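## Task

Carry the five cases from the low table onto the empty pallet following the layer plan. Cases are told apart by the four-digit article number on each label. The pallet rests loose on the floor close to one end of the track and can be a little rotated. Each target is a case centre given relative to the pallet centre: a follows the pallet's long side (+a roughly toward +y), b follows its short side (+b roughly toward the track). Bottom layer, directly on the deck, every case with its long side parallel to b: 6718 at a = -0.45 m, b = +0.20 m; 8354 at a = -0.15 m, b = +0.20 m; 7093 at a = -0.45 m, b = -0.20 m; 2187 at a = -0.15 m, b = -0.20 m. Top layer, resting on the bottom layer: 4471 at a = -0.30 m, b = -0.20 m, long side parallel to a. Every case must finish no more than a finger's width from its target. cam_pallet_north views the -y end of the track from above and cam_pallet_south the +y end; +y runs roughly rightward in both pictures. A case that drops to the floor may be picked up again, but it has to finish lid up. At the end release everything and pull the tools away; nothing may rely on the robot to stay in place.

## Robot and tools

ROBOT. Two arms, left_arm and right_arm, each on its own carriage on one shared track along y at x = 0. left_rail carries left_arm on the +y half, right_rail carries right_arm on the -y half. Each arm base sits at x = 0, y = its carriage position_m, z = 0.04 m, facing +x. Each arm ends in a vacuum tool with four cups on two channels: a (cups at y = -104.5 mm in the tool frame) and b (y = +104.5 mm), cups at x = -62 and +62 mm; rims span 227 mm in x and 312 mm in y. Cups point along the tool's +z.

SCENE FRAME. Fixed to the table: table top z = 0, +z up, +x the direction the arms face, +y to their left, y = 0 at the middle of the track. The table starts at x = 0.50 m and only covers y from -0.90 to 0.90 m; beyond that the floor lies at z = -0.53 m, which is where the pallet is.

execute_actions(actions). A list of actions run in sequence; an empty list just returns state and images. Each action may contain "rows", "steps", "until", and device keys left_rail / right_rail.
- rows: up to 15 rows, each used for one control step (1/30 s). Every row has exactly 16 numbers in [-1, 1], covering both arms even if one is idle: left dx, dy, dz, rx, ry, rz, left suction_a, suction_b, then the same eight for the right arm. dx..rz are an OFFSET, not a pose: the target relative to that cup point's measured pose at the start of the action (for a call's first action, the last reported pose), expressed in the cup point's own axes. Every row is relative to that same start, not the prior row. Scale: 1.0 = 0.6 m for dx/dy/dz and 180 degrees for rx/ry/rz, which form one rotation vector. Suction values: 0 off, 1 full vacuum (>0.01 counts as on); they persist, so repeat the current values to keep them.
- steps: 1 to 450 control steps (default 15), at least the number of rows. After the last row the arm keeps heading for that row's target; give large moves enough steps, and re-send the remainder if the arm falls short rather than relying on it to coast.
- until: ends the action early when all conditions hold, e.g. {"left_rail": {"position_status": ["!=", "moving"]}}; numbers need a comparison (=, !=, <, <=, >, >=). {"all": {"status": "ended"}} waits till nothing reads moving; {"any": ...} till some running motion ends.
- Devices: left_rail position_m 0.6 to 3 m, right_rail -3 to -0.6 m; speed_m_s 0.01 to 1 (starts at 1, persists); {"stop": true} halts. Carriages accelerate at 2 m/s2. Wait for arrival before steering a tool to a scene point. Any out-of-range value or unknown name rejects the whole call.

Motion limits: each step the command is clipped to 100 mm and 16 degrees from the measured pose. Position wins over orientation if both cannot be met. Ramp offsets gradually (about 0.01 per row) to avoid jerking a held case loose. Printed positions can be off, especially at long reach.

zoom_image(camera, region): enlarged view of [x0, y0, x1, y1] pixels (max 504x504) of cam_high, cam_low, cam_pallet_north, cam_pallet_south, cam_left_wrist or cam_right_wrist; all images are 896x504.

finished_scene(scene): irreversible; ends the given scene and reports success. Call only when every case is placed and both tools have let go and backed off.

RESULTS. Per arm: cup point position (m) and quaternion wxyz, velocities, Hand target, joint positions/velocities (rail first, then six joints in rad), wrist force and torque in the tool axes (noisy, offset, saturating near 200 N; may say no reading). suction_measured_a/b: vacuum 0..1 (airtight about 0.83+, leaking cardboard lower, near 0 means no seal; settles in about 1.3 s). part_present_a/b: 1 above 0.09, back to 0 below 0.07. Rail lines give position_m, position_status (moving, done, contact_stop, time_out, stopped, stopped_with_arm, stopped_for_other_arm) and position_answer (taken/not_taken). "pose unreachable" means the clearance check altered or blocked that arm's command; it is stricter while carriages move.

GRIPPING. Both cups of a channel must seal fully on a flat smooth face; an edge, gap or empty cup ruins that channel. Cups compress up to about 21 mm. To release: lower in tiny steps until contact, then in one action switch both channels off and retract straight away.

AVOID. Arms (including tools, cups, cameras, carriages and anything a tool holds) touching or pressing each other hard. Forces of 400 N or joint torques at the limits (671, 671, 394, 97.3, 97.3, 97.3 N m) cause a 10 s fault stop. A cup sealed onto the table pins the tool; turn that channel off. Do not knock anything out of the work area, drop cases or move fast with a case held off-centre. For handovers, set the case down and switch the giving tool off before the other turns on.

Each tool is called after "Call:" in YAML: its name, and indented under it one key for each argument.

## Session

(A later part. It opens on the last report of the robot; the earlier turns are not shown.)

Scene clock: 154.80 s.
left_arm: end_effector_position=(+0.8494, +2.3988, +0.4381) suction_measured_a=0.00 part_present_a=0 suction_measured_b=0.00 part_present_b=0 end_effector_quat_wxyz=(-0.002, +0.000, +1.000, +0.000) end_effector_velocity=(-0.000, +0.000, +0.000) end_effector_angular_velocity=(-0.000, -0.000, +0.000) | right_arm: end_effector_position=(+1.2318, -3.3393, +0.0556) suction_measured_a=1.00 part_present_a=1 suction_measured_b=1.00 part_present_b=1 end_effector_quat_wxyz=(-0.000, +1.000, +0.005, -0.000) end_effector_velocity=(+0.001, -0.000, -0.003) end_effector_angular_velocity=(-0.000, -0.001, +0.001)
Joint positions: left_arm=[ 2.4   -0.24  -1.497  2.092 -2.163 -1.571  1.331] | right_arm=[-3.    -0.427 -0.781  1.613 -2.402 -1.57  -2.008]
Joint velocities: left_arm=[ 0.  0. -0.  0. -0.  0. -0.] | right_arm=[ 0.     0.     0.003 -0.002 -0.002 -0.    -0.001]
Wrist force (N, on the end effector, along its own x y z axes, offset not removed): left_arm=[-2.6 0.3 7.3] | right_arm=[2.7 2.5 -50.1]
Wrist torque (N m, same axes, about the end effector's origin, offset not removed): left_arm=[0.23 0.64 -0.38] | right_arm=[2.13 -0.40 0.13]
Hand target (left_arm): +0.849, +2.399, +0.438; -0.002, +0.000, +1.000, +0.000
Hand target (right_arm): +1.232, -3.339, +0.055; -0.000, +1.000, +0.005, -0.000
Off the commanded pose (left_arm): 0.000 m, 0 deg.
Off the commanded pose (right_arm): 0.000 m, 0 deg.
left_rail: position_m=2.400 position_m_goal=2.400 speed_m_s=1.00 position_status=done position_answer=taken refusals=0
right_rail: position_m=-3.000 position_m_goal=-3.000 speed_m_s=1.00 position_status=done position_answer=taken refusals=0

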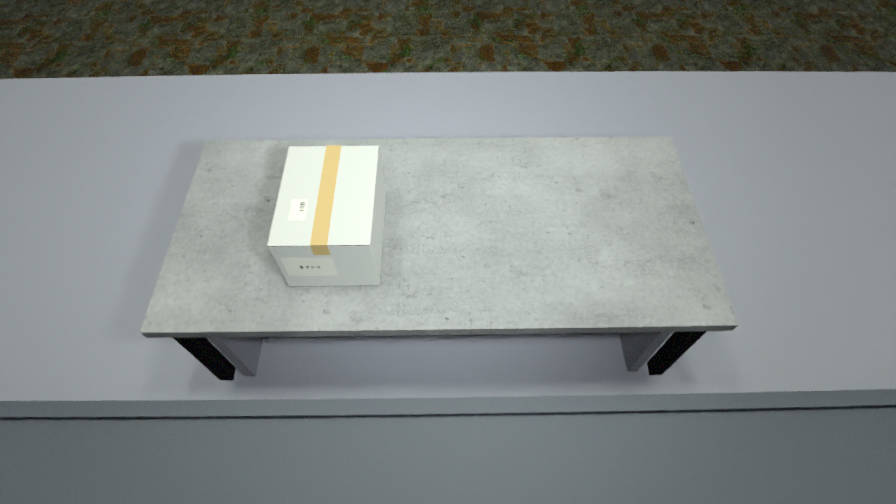

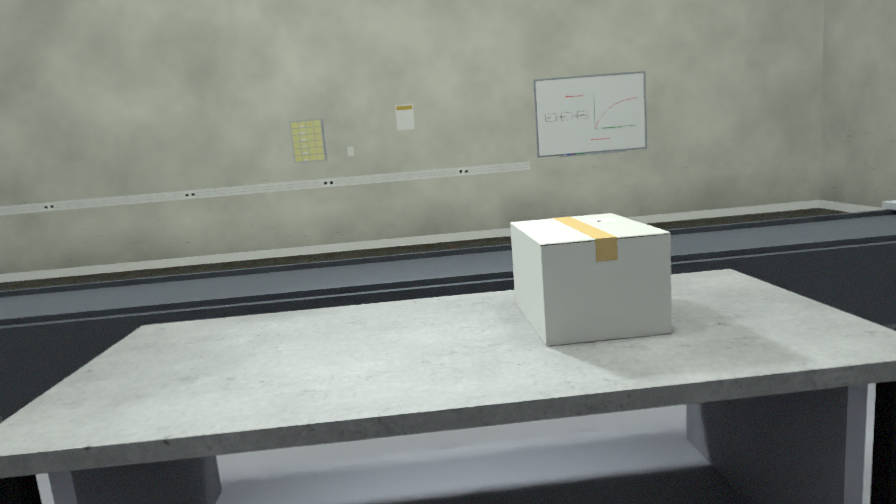

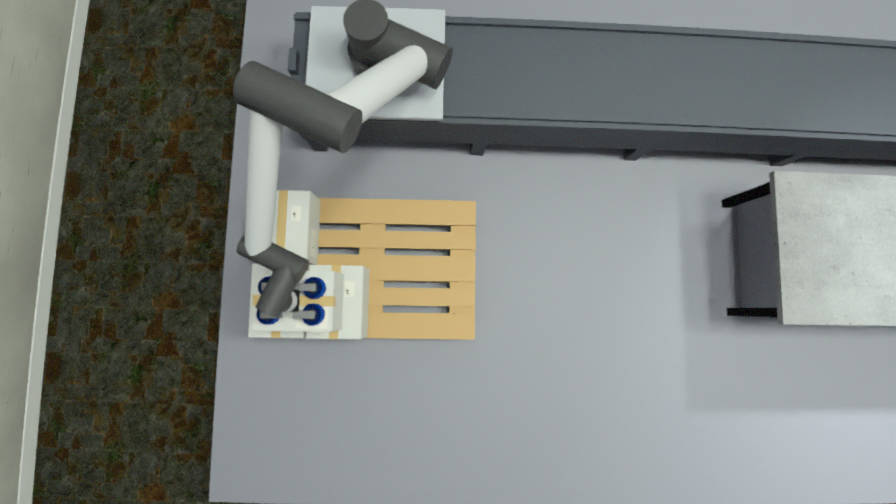

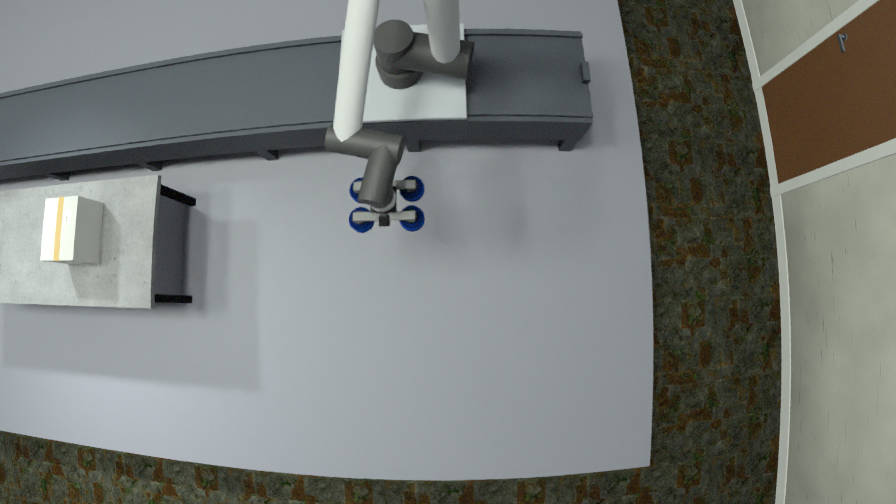

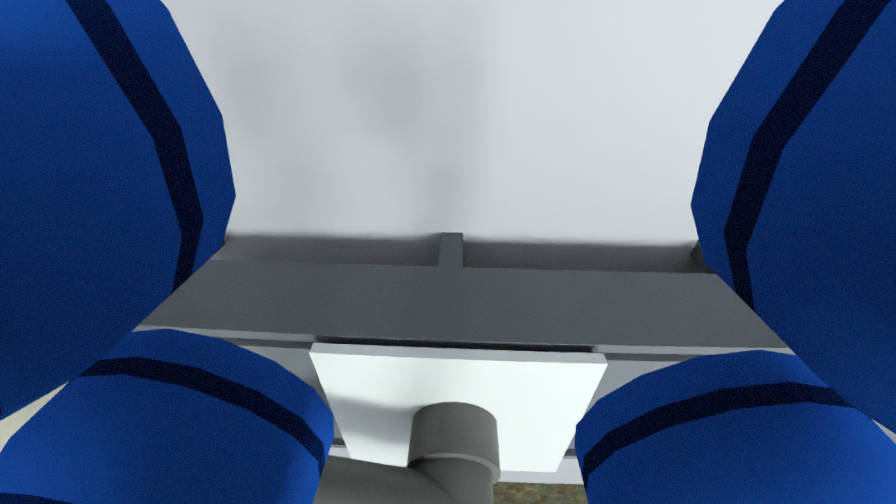

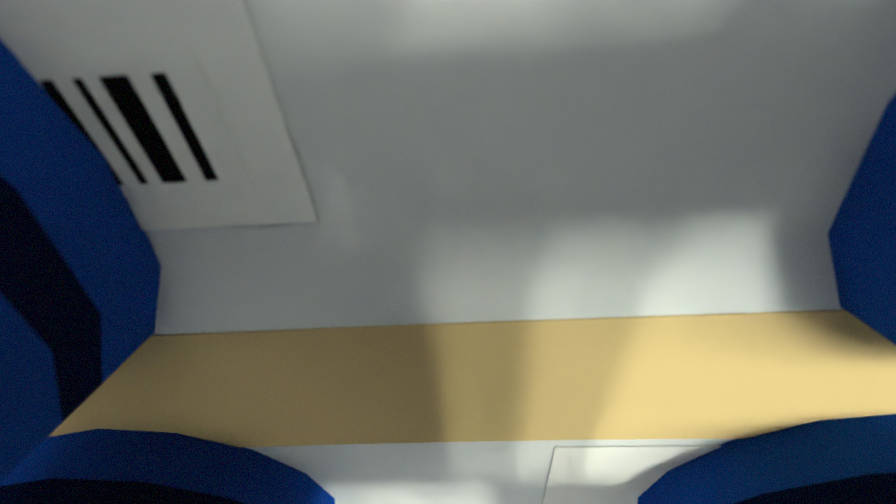

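Call:
execute_actions:
  actions:
    - {"rows":[[0,0,0,0,0,0,0,0,0,0,0.005,0,0,0,1,1]],"steps":9}
    - {"rows":[[0,0,0,0,0,0,0,0,0,0,0,0,0,0,0,0],[0,0,0,0,0,0,0,0,0,0,-0.003,0,0,0,0,0],[0,0,0,0,0,0,0,0,0,0,-0.007,0,0,0,0,0],[0,0,0,0,0,0,0,0,0,0,-0.012,0,0,0,0,0],[0,0,0,0,0,0,0,0,0,0,-0.018,0,0,0,0,0],[0,0,0,0,0,0,0,0,0,0,-0.025,0,0,0,0,0],[0,0,0,0,0,0,0,0,0,0,-0.033,0,0,0,0,0],[0,0,0,0,0,0,0,0,0,0,-0.045,0,0,0,0,0],[0,0,0,0,0,0,0,0,0,0,-0.06,0,0,0,0,0],[0,0,0,0,0,0,0,0,0,0,-0.09,0,0,0.003,0,0]],"steps":17}
    - {"right_rail":{"position_m":-0.6},"rows":[[0,0,0,0,0,0,0,0,-0.345,-1,-0.283,0,0,0.5,0,0]],"steps":52}
    - {"rows":[[0,0,0,0,0,0,0,0,-1,0.3,0,0,0,0,0,0]],"steps":46}
    - {"rows":[[0,0,0,0,0,0,0,0,-0.125,0,0,0,0,0,0,0]],"steps":16}

Scene clock: 166.57 s.
left_arm: end_effector_position=(+0.8494, +2.3988, +0.4381) suction_measured_a=0.00 part_present_a=0 suction_measured_b=0.00 part_present_b=0 end_effector_quat_wxyz=(-0.002, +0.000, +1.000, +0.000) end_effector_velocity=(+0.000, -0.000, -0.000) end_effector_angular_velocity=(+0.000, +0.000, -0.000) | right_arm: end_effector_position=(+0.8421, +0.3316, +0.2729) suction_measured_a=0.00 part_present_a=0 suction_measured_b=0.00 part_present_b=0 end_effector_quat_wxyz=(-0.001, +0.709, -0.705, -0.000) end_effector_velocity=(+0.002, +0.011, +0.000) end_effector_angular_velocity=(-0.001, +0.000, -0.001)
Joint positions: left_arm=[ 2.4   -0.24  -1.497  2.092 -2.163 -1.571  1.331] | right_arm=[-0.6    0.675 -0.968  1.592 -2.195 -1.57   0.67 ]
Joint velocities: left_arm=[ 0. -0.  0. -0.  0. -0.  0.] | right_arm=[ 0.     0.006  0.009 -0.017  0.009 -0.001  0.007]
Wrist force (N, on the end effector, along its own x y z axes, offset not removed): left_arm=[1.0 4.1 6.3] | right_arm=[1.9 -7.8 4.4]
Wrist torque (N m, same axes, about the end effector's origin, offset not removed): left_arm=[0.91 -0.11 -0.30] | right_arm=[-0.67 0.11 0.28]
Hand target (left_arm): +0.849, +2.399, +0.438; -0.002, +0.000, +1.000, +0.000
Hand target (right_arm): +0.842, +0.333, +0.273; -0.000, +0.709, -0.705, -0.000
Off the commanded pose (left_arm): 0.000 m, 0 deg.
Off the commanded pose (right_arm): 0.001 m, 0 deg.
left_rail: position_m=2.400 position_m_goal=2.400 speed_m_s=1.00 position_status=done position_answer=taken refusals=0
right_rail: position_m=-0.600 position_m_goal=-0.600 speed_m_s=1.00 position_status=done position_answer=taken refusals=0

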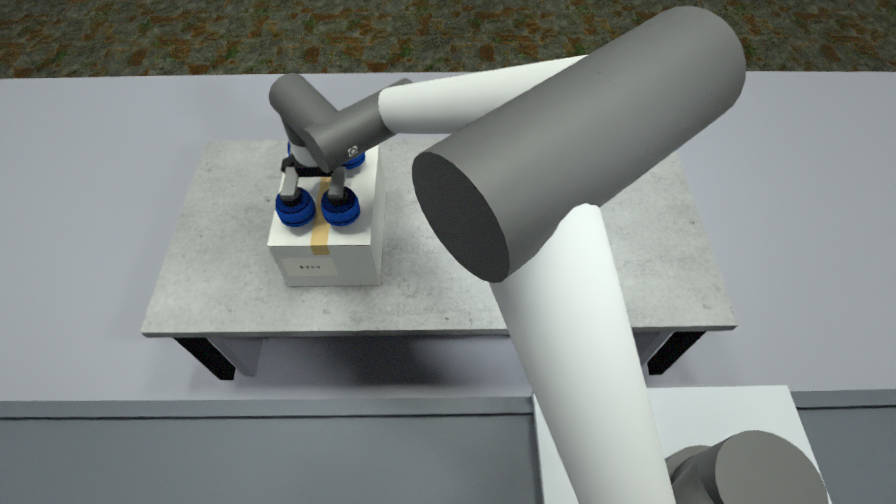

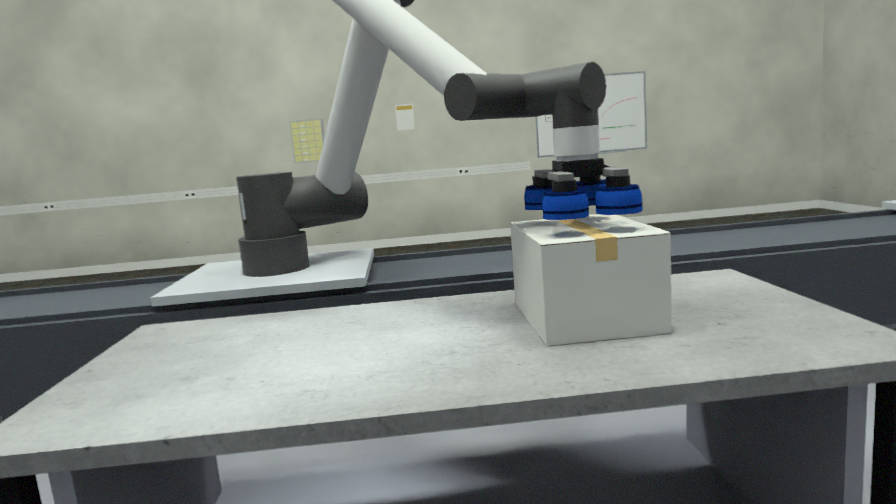

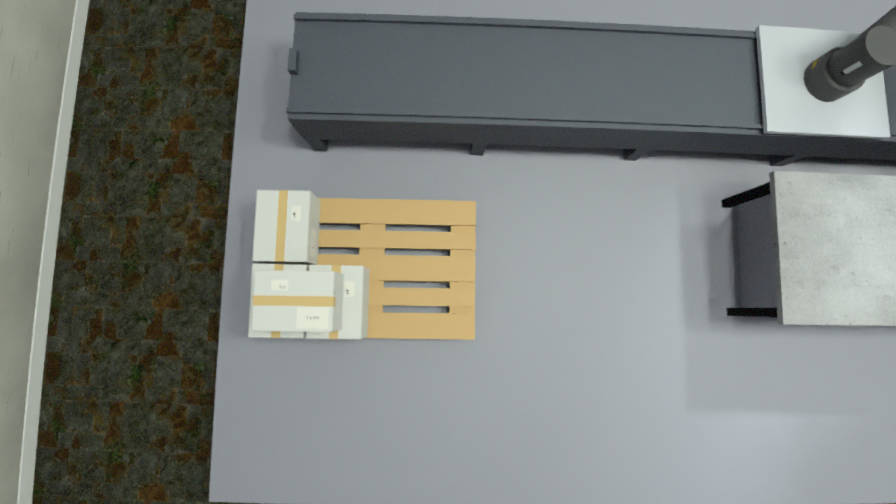

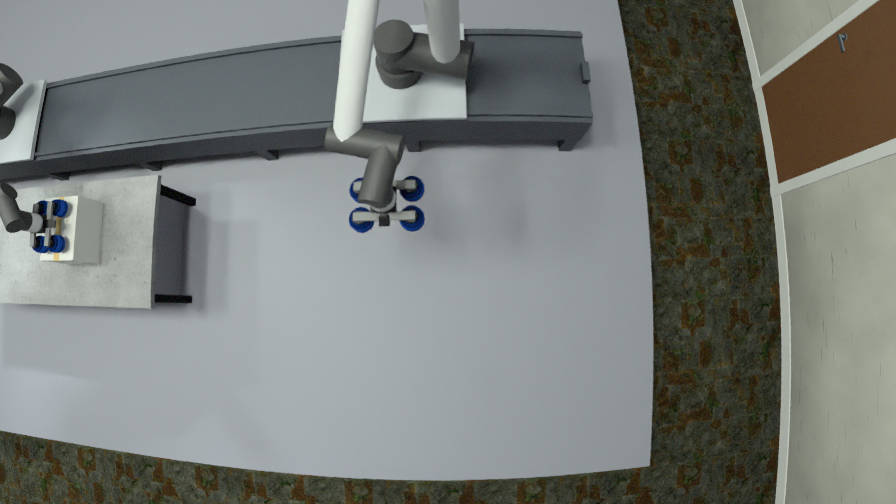

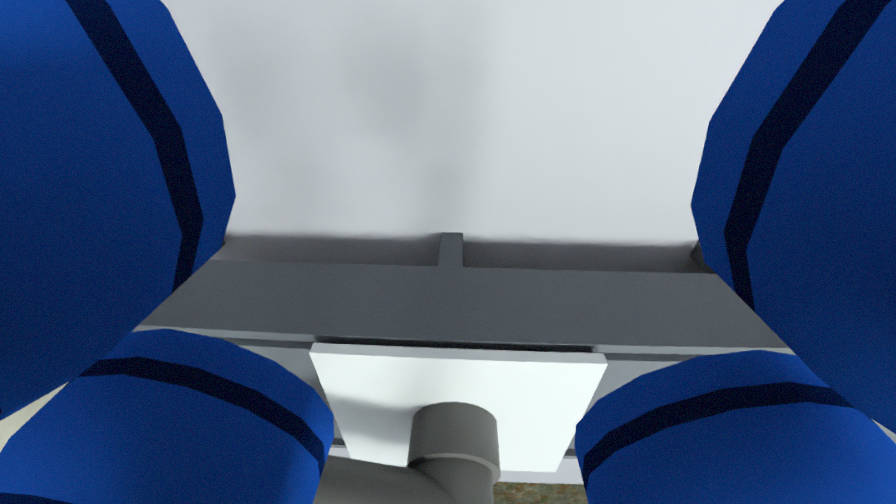

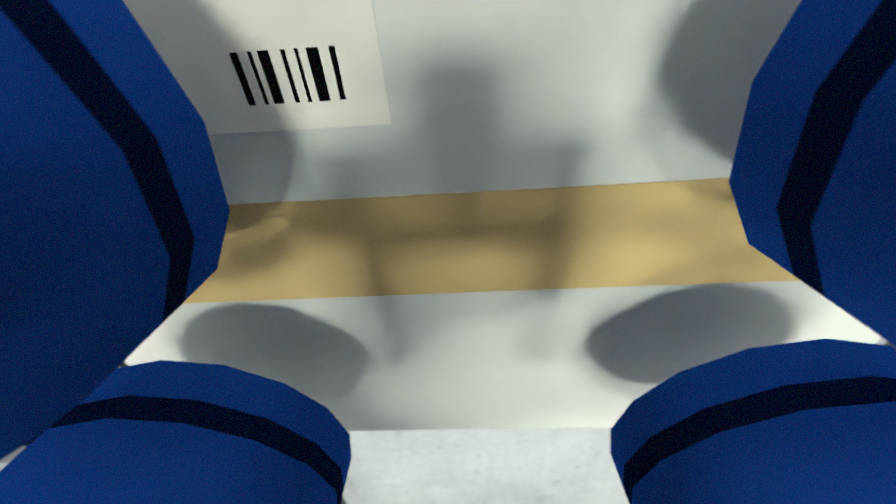

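Call:
execute_actions:
  actions:
    - {"rows":[[0,0,0,0,0,0,0,0,-0.002,-0.005,0.03,0,0,0.0017,1,1],[0,0,0,0,0,0,0,0,-0.002,-0.005,0.055,0,0,0.0017,1,1],[0,0,0,0,0,0,0,0,-0.002,-0.005,0.083,0,0,0.0017,1,1]],"steps":27}
    - {"rows":[[0,0,0,0,0,0,0,0,0,0,-0.015,0,0,0,1,1],[0,0,0,0,0,0,0,0,0,0,-0.03,0,0,0,1,1],[0,0,0,0,0,0,0,0,0,0,-0.05,0,0,0,1,1]],"steps":10}
    - {"right_rail":{"position_m":-3.0},"rows":[[0,0,0,0,0,0,0,0,0.05,0,-0.01,0,0,0,1,1],[0,0,0,0,0,0,0,0,0.1,0,-0.01,0,0,0,1,1],[0,0,0,0,0,0,0,0,0.9,0.09,-0.01,0,0,0,1,1]],"steps":43}
    - {"rows":[[0,0,0,0,0,0,0,0,0.89,0,0.655,0,0,-0.003,1,1]],"steps":50}

Scene clock: 176.07 s.
left_arm: end_effector_position=(+0.8494, +2.3988, +0.4381) suction_measured_a=0.00 part_present_a=0 suction_measured_b=0.00 part_present_b=0 end_effector_quat_wxyz=(-0.002, +0.000, +1.000, +0.000) end_effector_velocity=(+0.000, -0.000, -0.000) end_effector_angular_velocity=(+0.000, +0.000, +0.000) | right_arm: end_effector_position=(+0.7890, -3.1371, -0.1393) suction_measured_a=1.00 part_present_a=1 suction_measured_b=1.00 part_present_b=1 end_effector_quat_wxyz=(-0.000, +0.710, -0.704, -0.001) end_effector_velocity=(+0.004, -0.010, -0.009) end_effector_angular_velocity=(-0.001, -0.003, +0.002)
Joint positions: left_arm=[ 2.4   -0.24  -1.497  2.092 -2.163 -1.571  1.331] | right_arm=[-3.    -0.426 -0.772  2.345 -3.142 -1.57  -0.435]
Joint velocities: left_arm=[ 0. -0.  0. -0.  0.  0. -0.] | right_arm=[ 0.    -0.01   0.015 -0.009 -0.009  0.    -0.012]
Wrist force (N, on the end effector, along its own x y z axes, offset not removed): left_arm=[-0.1 -1.9 5.5] | right_arm=[1.3 0.9 -31.4]
Wrist torque (N m, same axes, about the end effector's origin, offset not removed): left_arm=[0.06 0.13 -0.04] | right_arm=[-3.21 -0.20 0.18]
Hand target (left_arm): +0.849, +2.399, +0.438; -0.002, +0.000, +1.000, +0.000
Hand target (right_arm): +0.789, -3.139, -0.140; -0.000, +0.710, -0.704, -0.001
Off the commanded pose (left_arm): 0.000 m, 0 deg.
Off the commanded pose (right_arm): 0.002 m, 0 deg.
left_rail: position_m=2.400 position_m_goal=2.400 speed_m_s=1.00 position_status=done position_answer=taken refusals=0
right_rail: position_m=-3.000 position_m_goal=-3.000 speed_m_s=1.00 position_status=done position_answer=taken refusals=0

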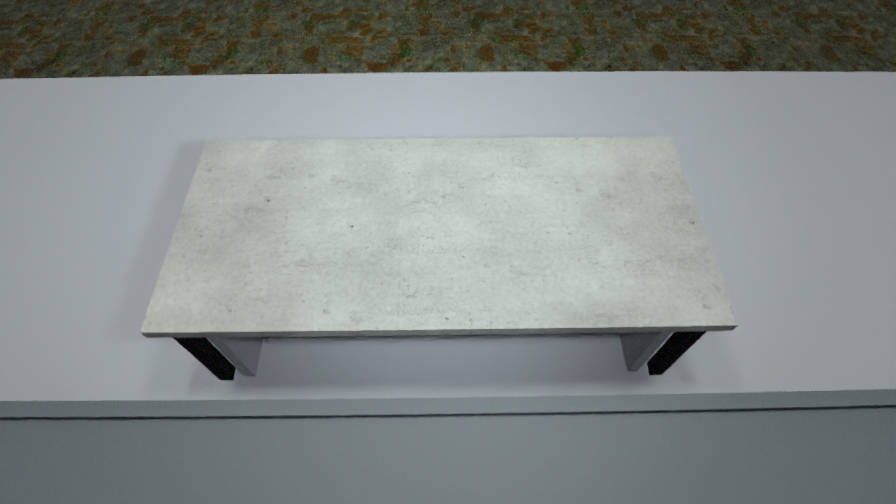

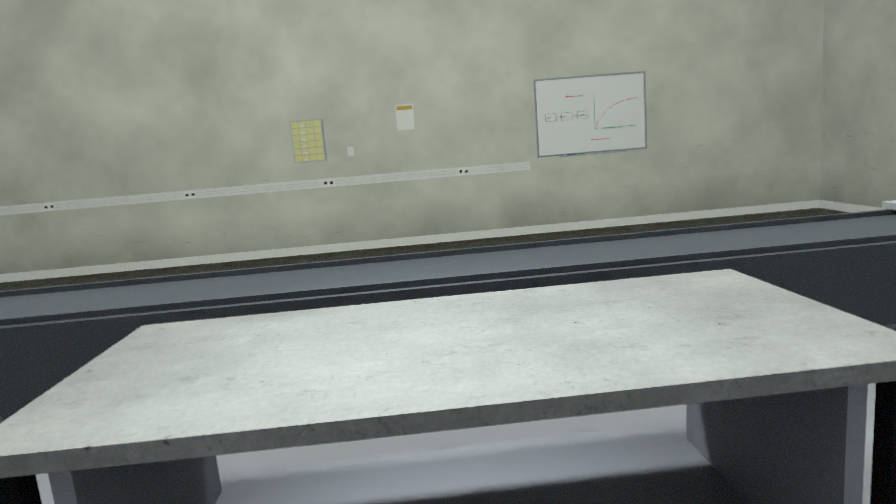

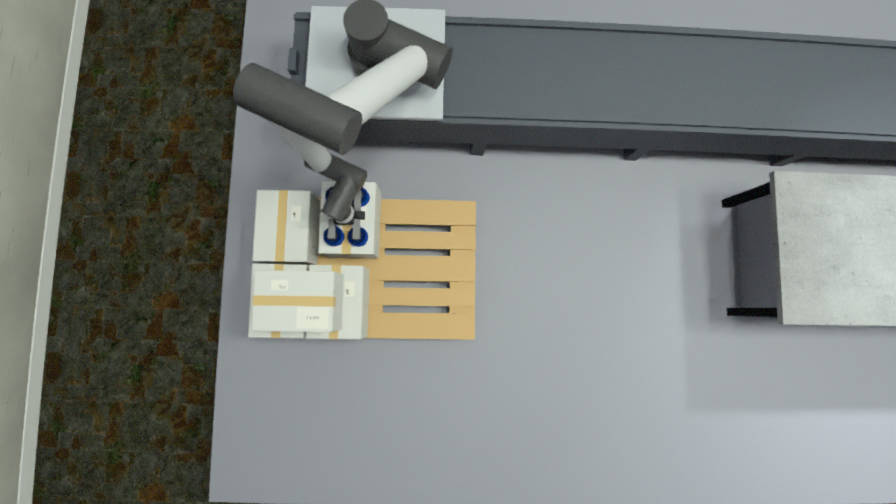

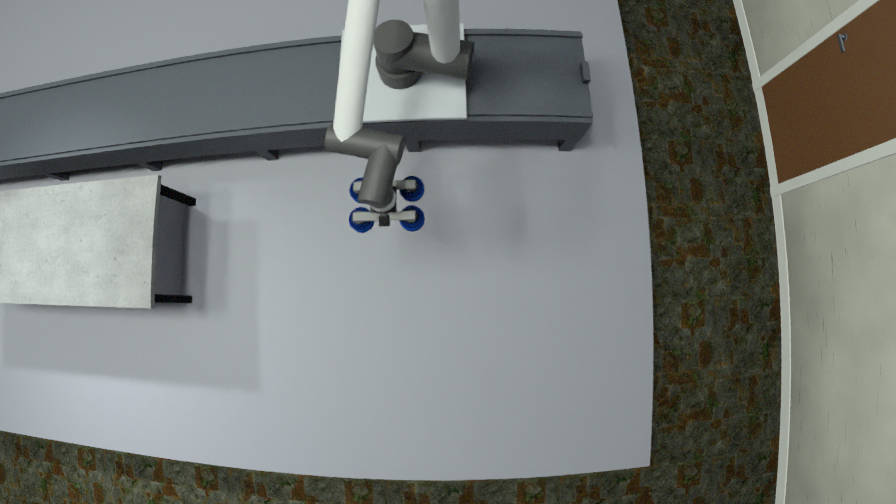

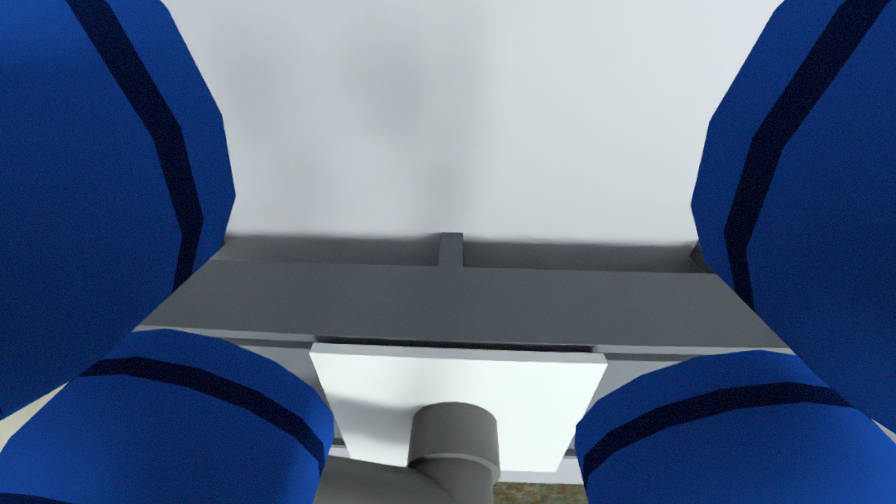

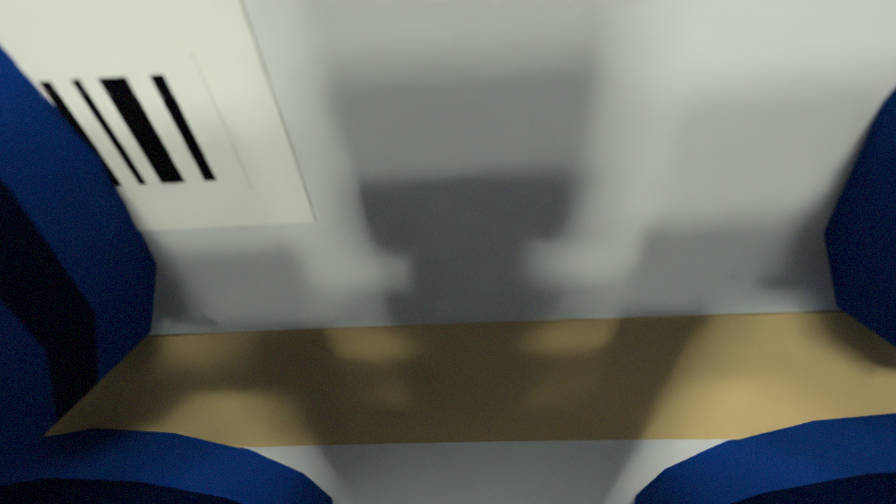

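Call:
execute_actions:
  actions:
    - {"rows":[[0,0,0,0,0,0,0,0,0.03,-0.02,0.015,0,0,0,1,1],[0,0,0,0,0,0,0,0,0.06,-0.045,0.03,0,0,0,1,1],[0,0,0,0,0,0,0,0,0.094,-0.07,0.055,0,0,0,1,1]],"steps":21}
    - {"rows":[[0,0,0,0,0,0,0,0,0,0,0.008,0,0,0,1,1]],"steps":11}
    - {"rows":[[0,0,0,0,0,0,0,0,0,0,0,0,0,0,0,0],[0,0,0,0,0,0,0,0,0,0,-0.003,0,0,0,0,0],[0,0,0,0,0,0,0,0,0,0,-0.007,0,0,0,0,0],[0,0,0,0,0,0,0,0,0,0,-0.012,0,0,0,0,0],[0,0,0,0,0,0,0,0,0,0,-0.018,0,0,0,0,0],[0,0,0,0,0,0,0,0,0,0,-0.025,0,0,0,0,0],[0,0,0,0,0,0,0,0,0,0,-0.033,0,0,0,0,0],[0,0,0,0,0,0,0,0,0,0,-0.045,0,0,0,0,0],[0,0,0,0,0,0,0,0,0,0,-0.06,0,0,0,0,0],[0,0,0,0,0,0,0,0,0,0,-0.09,0,0,0,0,0]],"steps":17}
    - {"right_rail":{"position_m":-2.3},"rows":[[0,0,0,0,0,0,0,0,-0.3,0,-0.5,0,0,0,0,0]],"steps":38}

Call:
zoom_image:
  camera: "cam_pallet_north"
  region: [240,185,400,345]

Scene clock: 185.77 s.
left_arm: end_effector_position=(+0.8494, +2.3988, +0.4381) suction_measured_a=0.00 part_present_a=0 suction_measured_b=0.00 part_present_b=0 end_effector_quat_wxyz=(-0.002, +0.000, +1.000, +0.000) end_effector_velocity=(-0.000, +0.000, +0.000) end_effector_angular_velocity=(-0.000, -0.000, +0.000) | right_arm: end_effector_position=(+0.8298, -2.3133, +0.1719) suction_measured_a=0.00 part_present_a=0 suction_measured_b=0.00 part_present_b=0 end_effector_quat_wxyz=(-0.000, +0.710, -0.704, -0.001) end_effector_velocity=(+0.000, -0.000, +0.002) end_effector_angular_velocity=(-0.000, +0.001, -0.001)
Joint positions: left_arm=[ 2.4   -0.24  -1.497  2.092 -2.163 -1.571  1.331] | right_arm=[-2.3   -0.261 -1.238  2.285 -2.616 -1.569 -0.271]
Joint velocities: left_arm=[ 0.  0. -0.  0. -0.  0. -0.] | right_arm=[ 0.     0.    -0.002 -0.002  0.005 -0.001  0.001]
Wrist force (N, on the end effector, along its own x y z axes, offset not removed): left_arm=[-4.3 0.7 7.6] | right_arm=[-1.2 -3.9 -0.5]
Wrist torque (N m, same axes, about the end effector's origin, offset not removed): left_arm=[0.42 1.05 -0.07] | right_arm=[-0.28 0.63 0.25]
Hand target (left_arm): +0.849, +2.399, +0.438; -0.002, +0.000, +1.000, +0.000
Hand target (right_arm): +0.830, -2.313, +0.172; -0.000, +0.710, -0.704, -0.001
Off the commanded pose (left_arm): 0.000 m, 0 deg.
Off the commanded pose (right_arm): 0.000 m, 0 deg.
left_rail: position_m=2.400 position_m_goal=2.400 speed_m_s=1.00 position_status=done position_answer=taken refusals=0
right_rail: position_m=-2.300 position_m_goal=-2.300 speed_m_s=1.00 position_status=done position_answer=taken refusals=0

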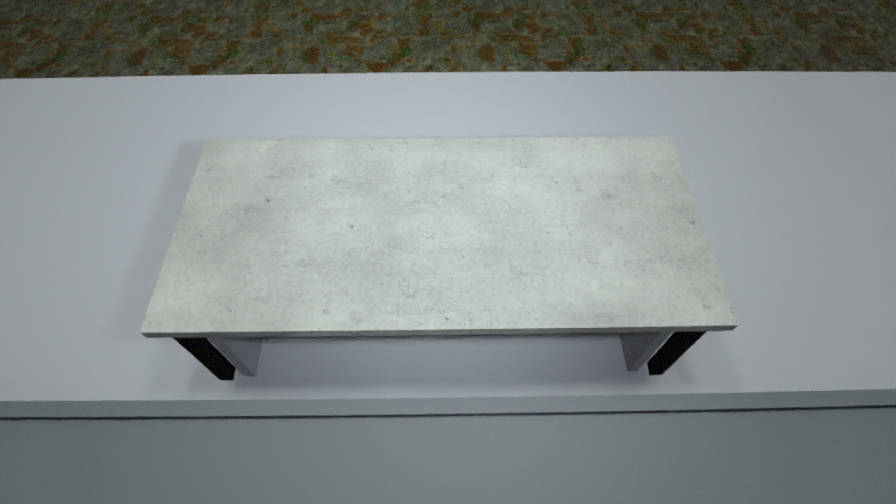

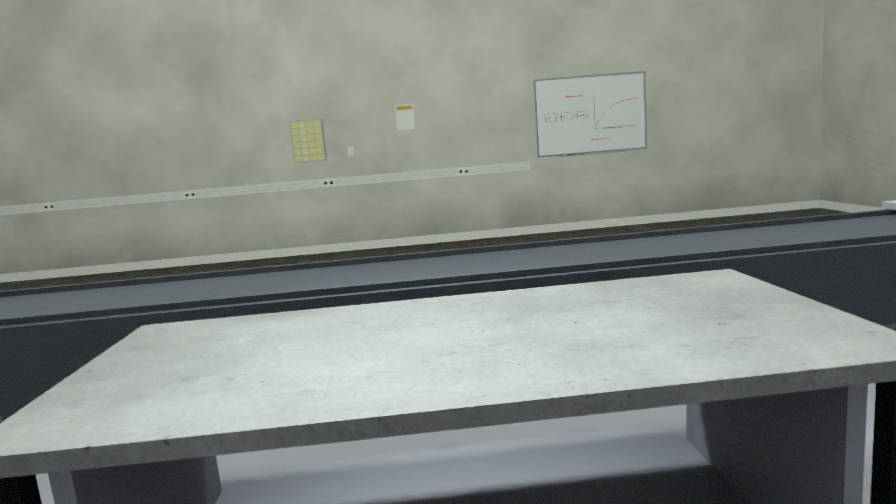

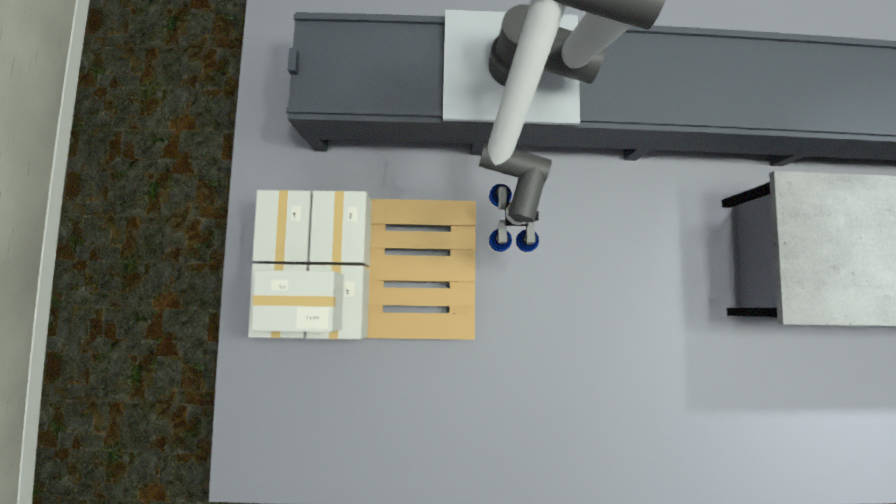

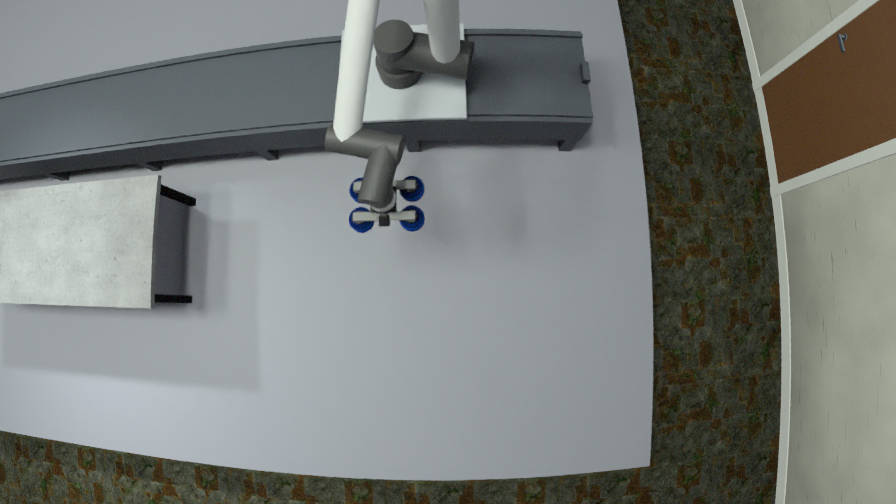

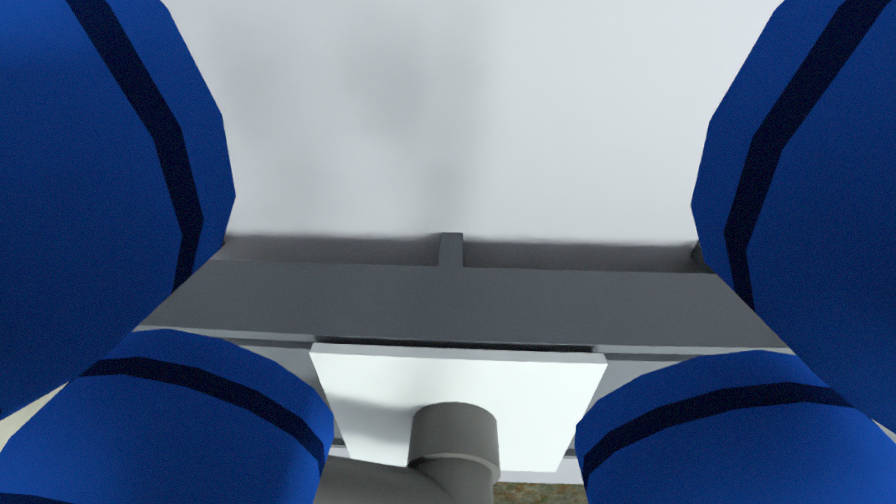

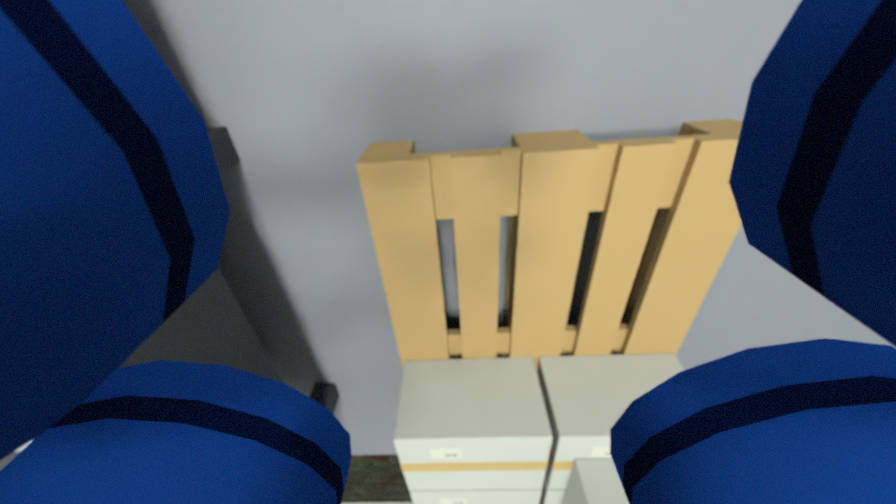

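Region (240, 185, 400, 345) of cam_pallet_north's 896x504 image, scaled by 3.150, with more detail than that image has.

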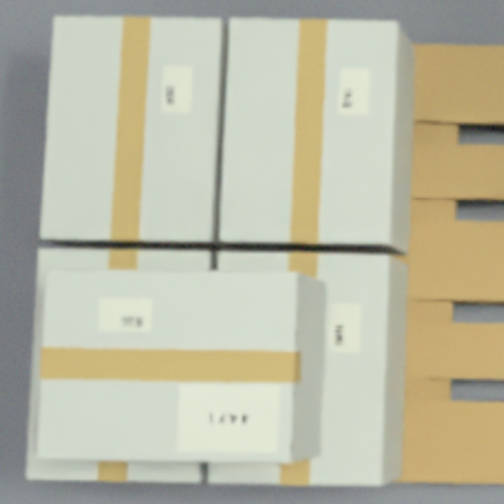

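Call:
finished_scene:
  scene: 2

The scene is finished: the task was done.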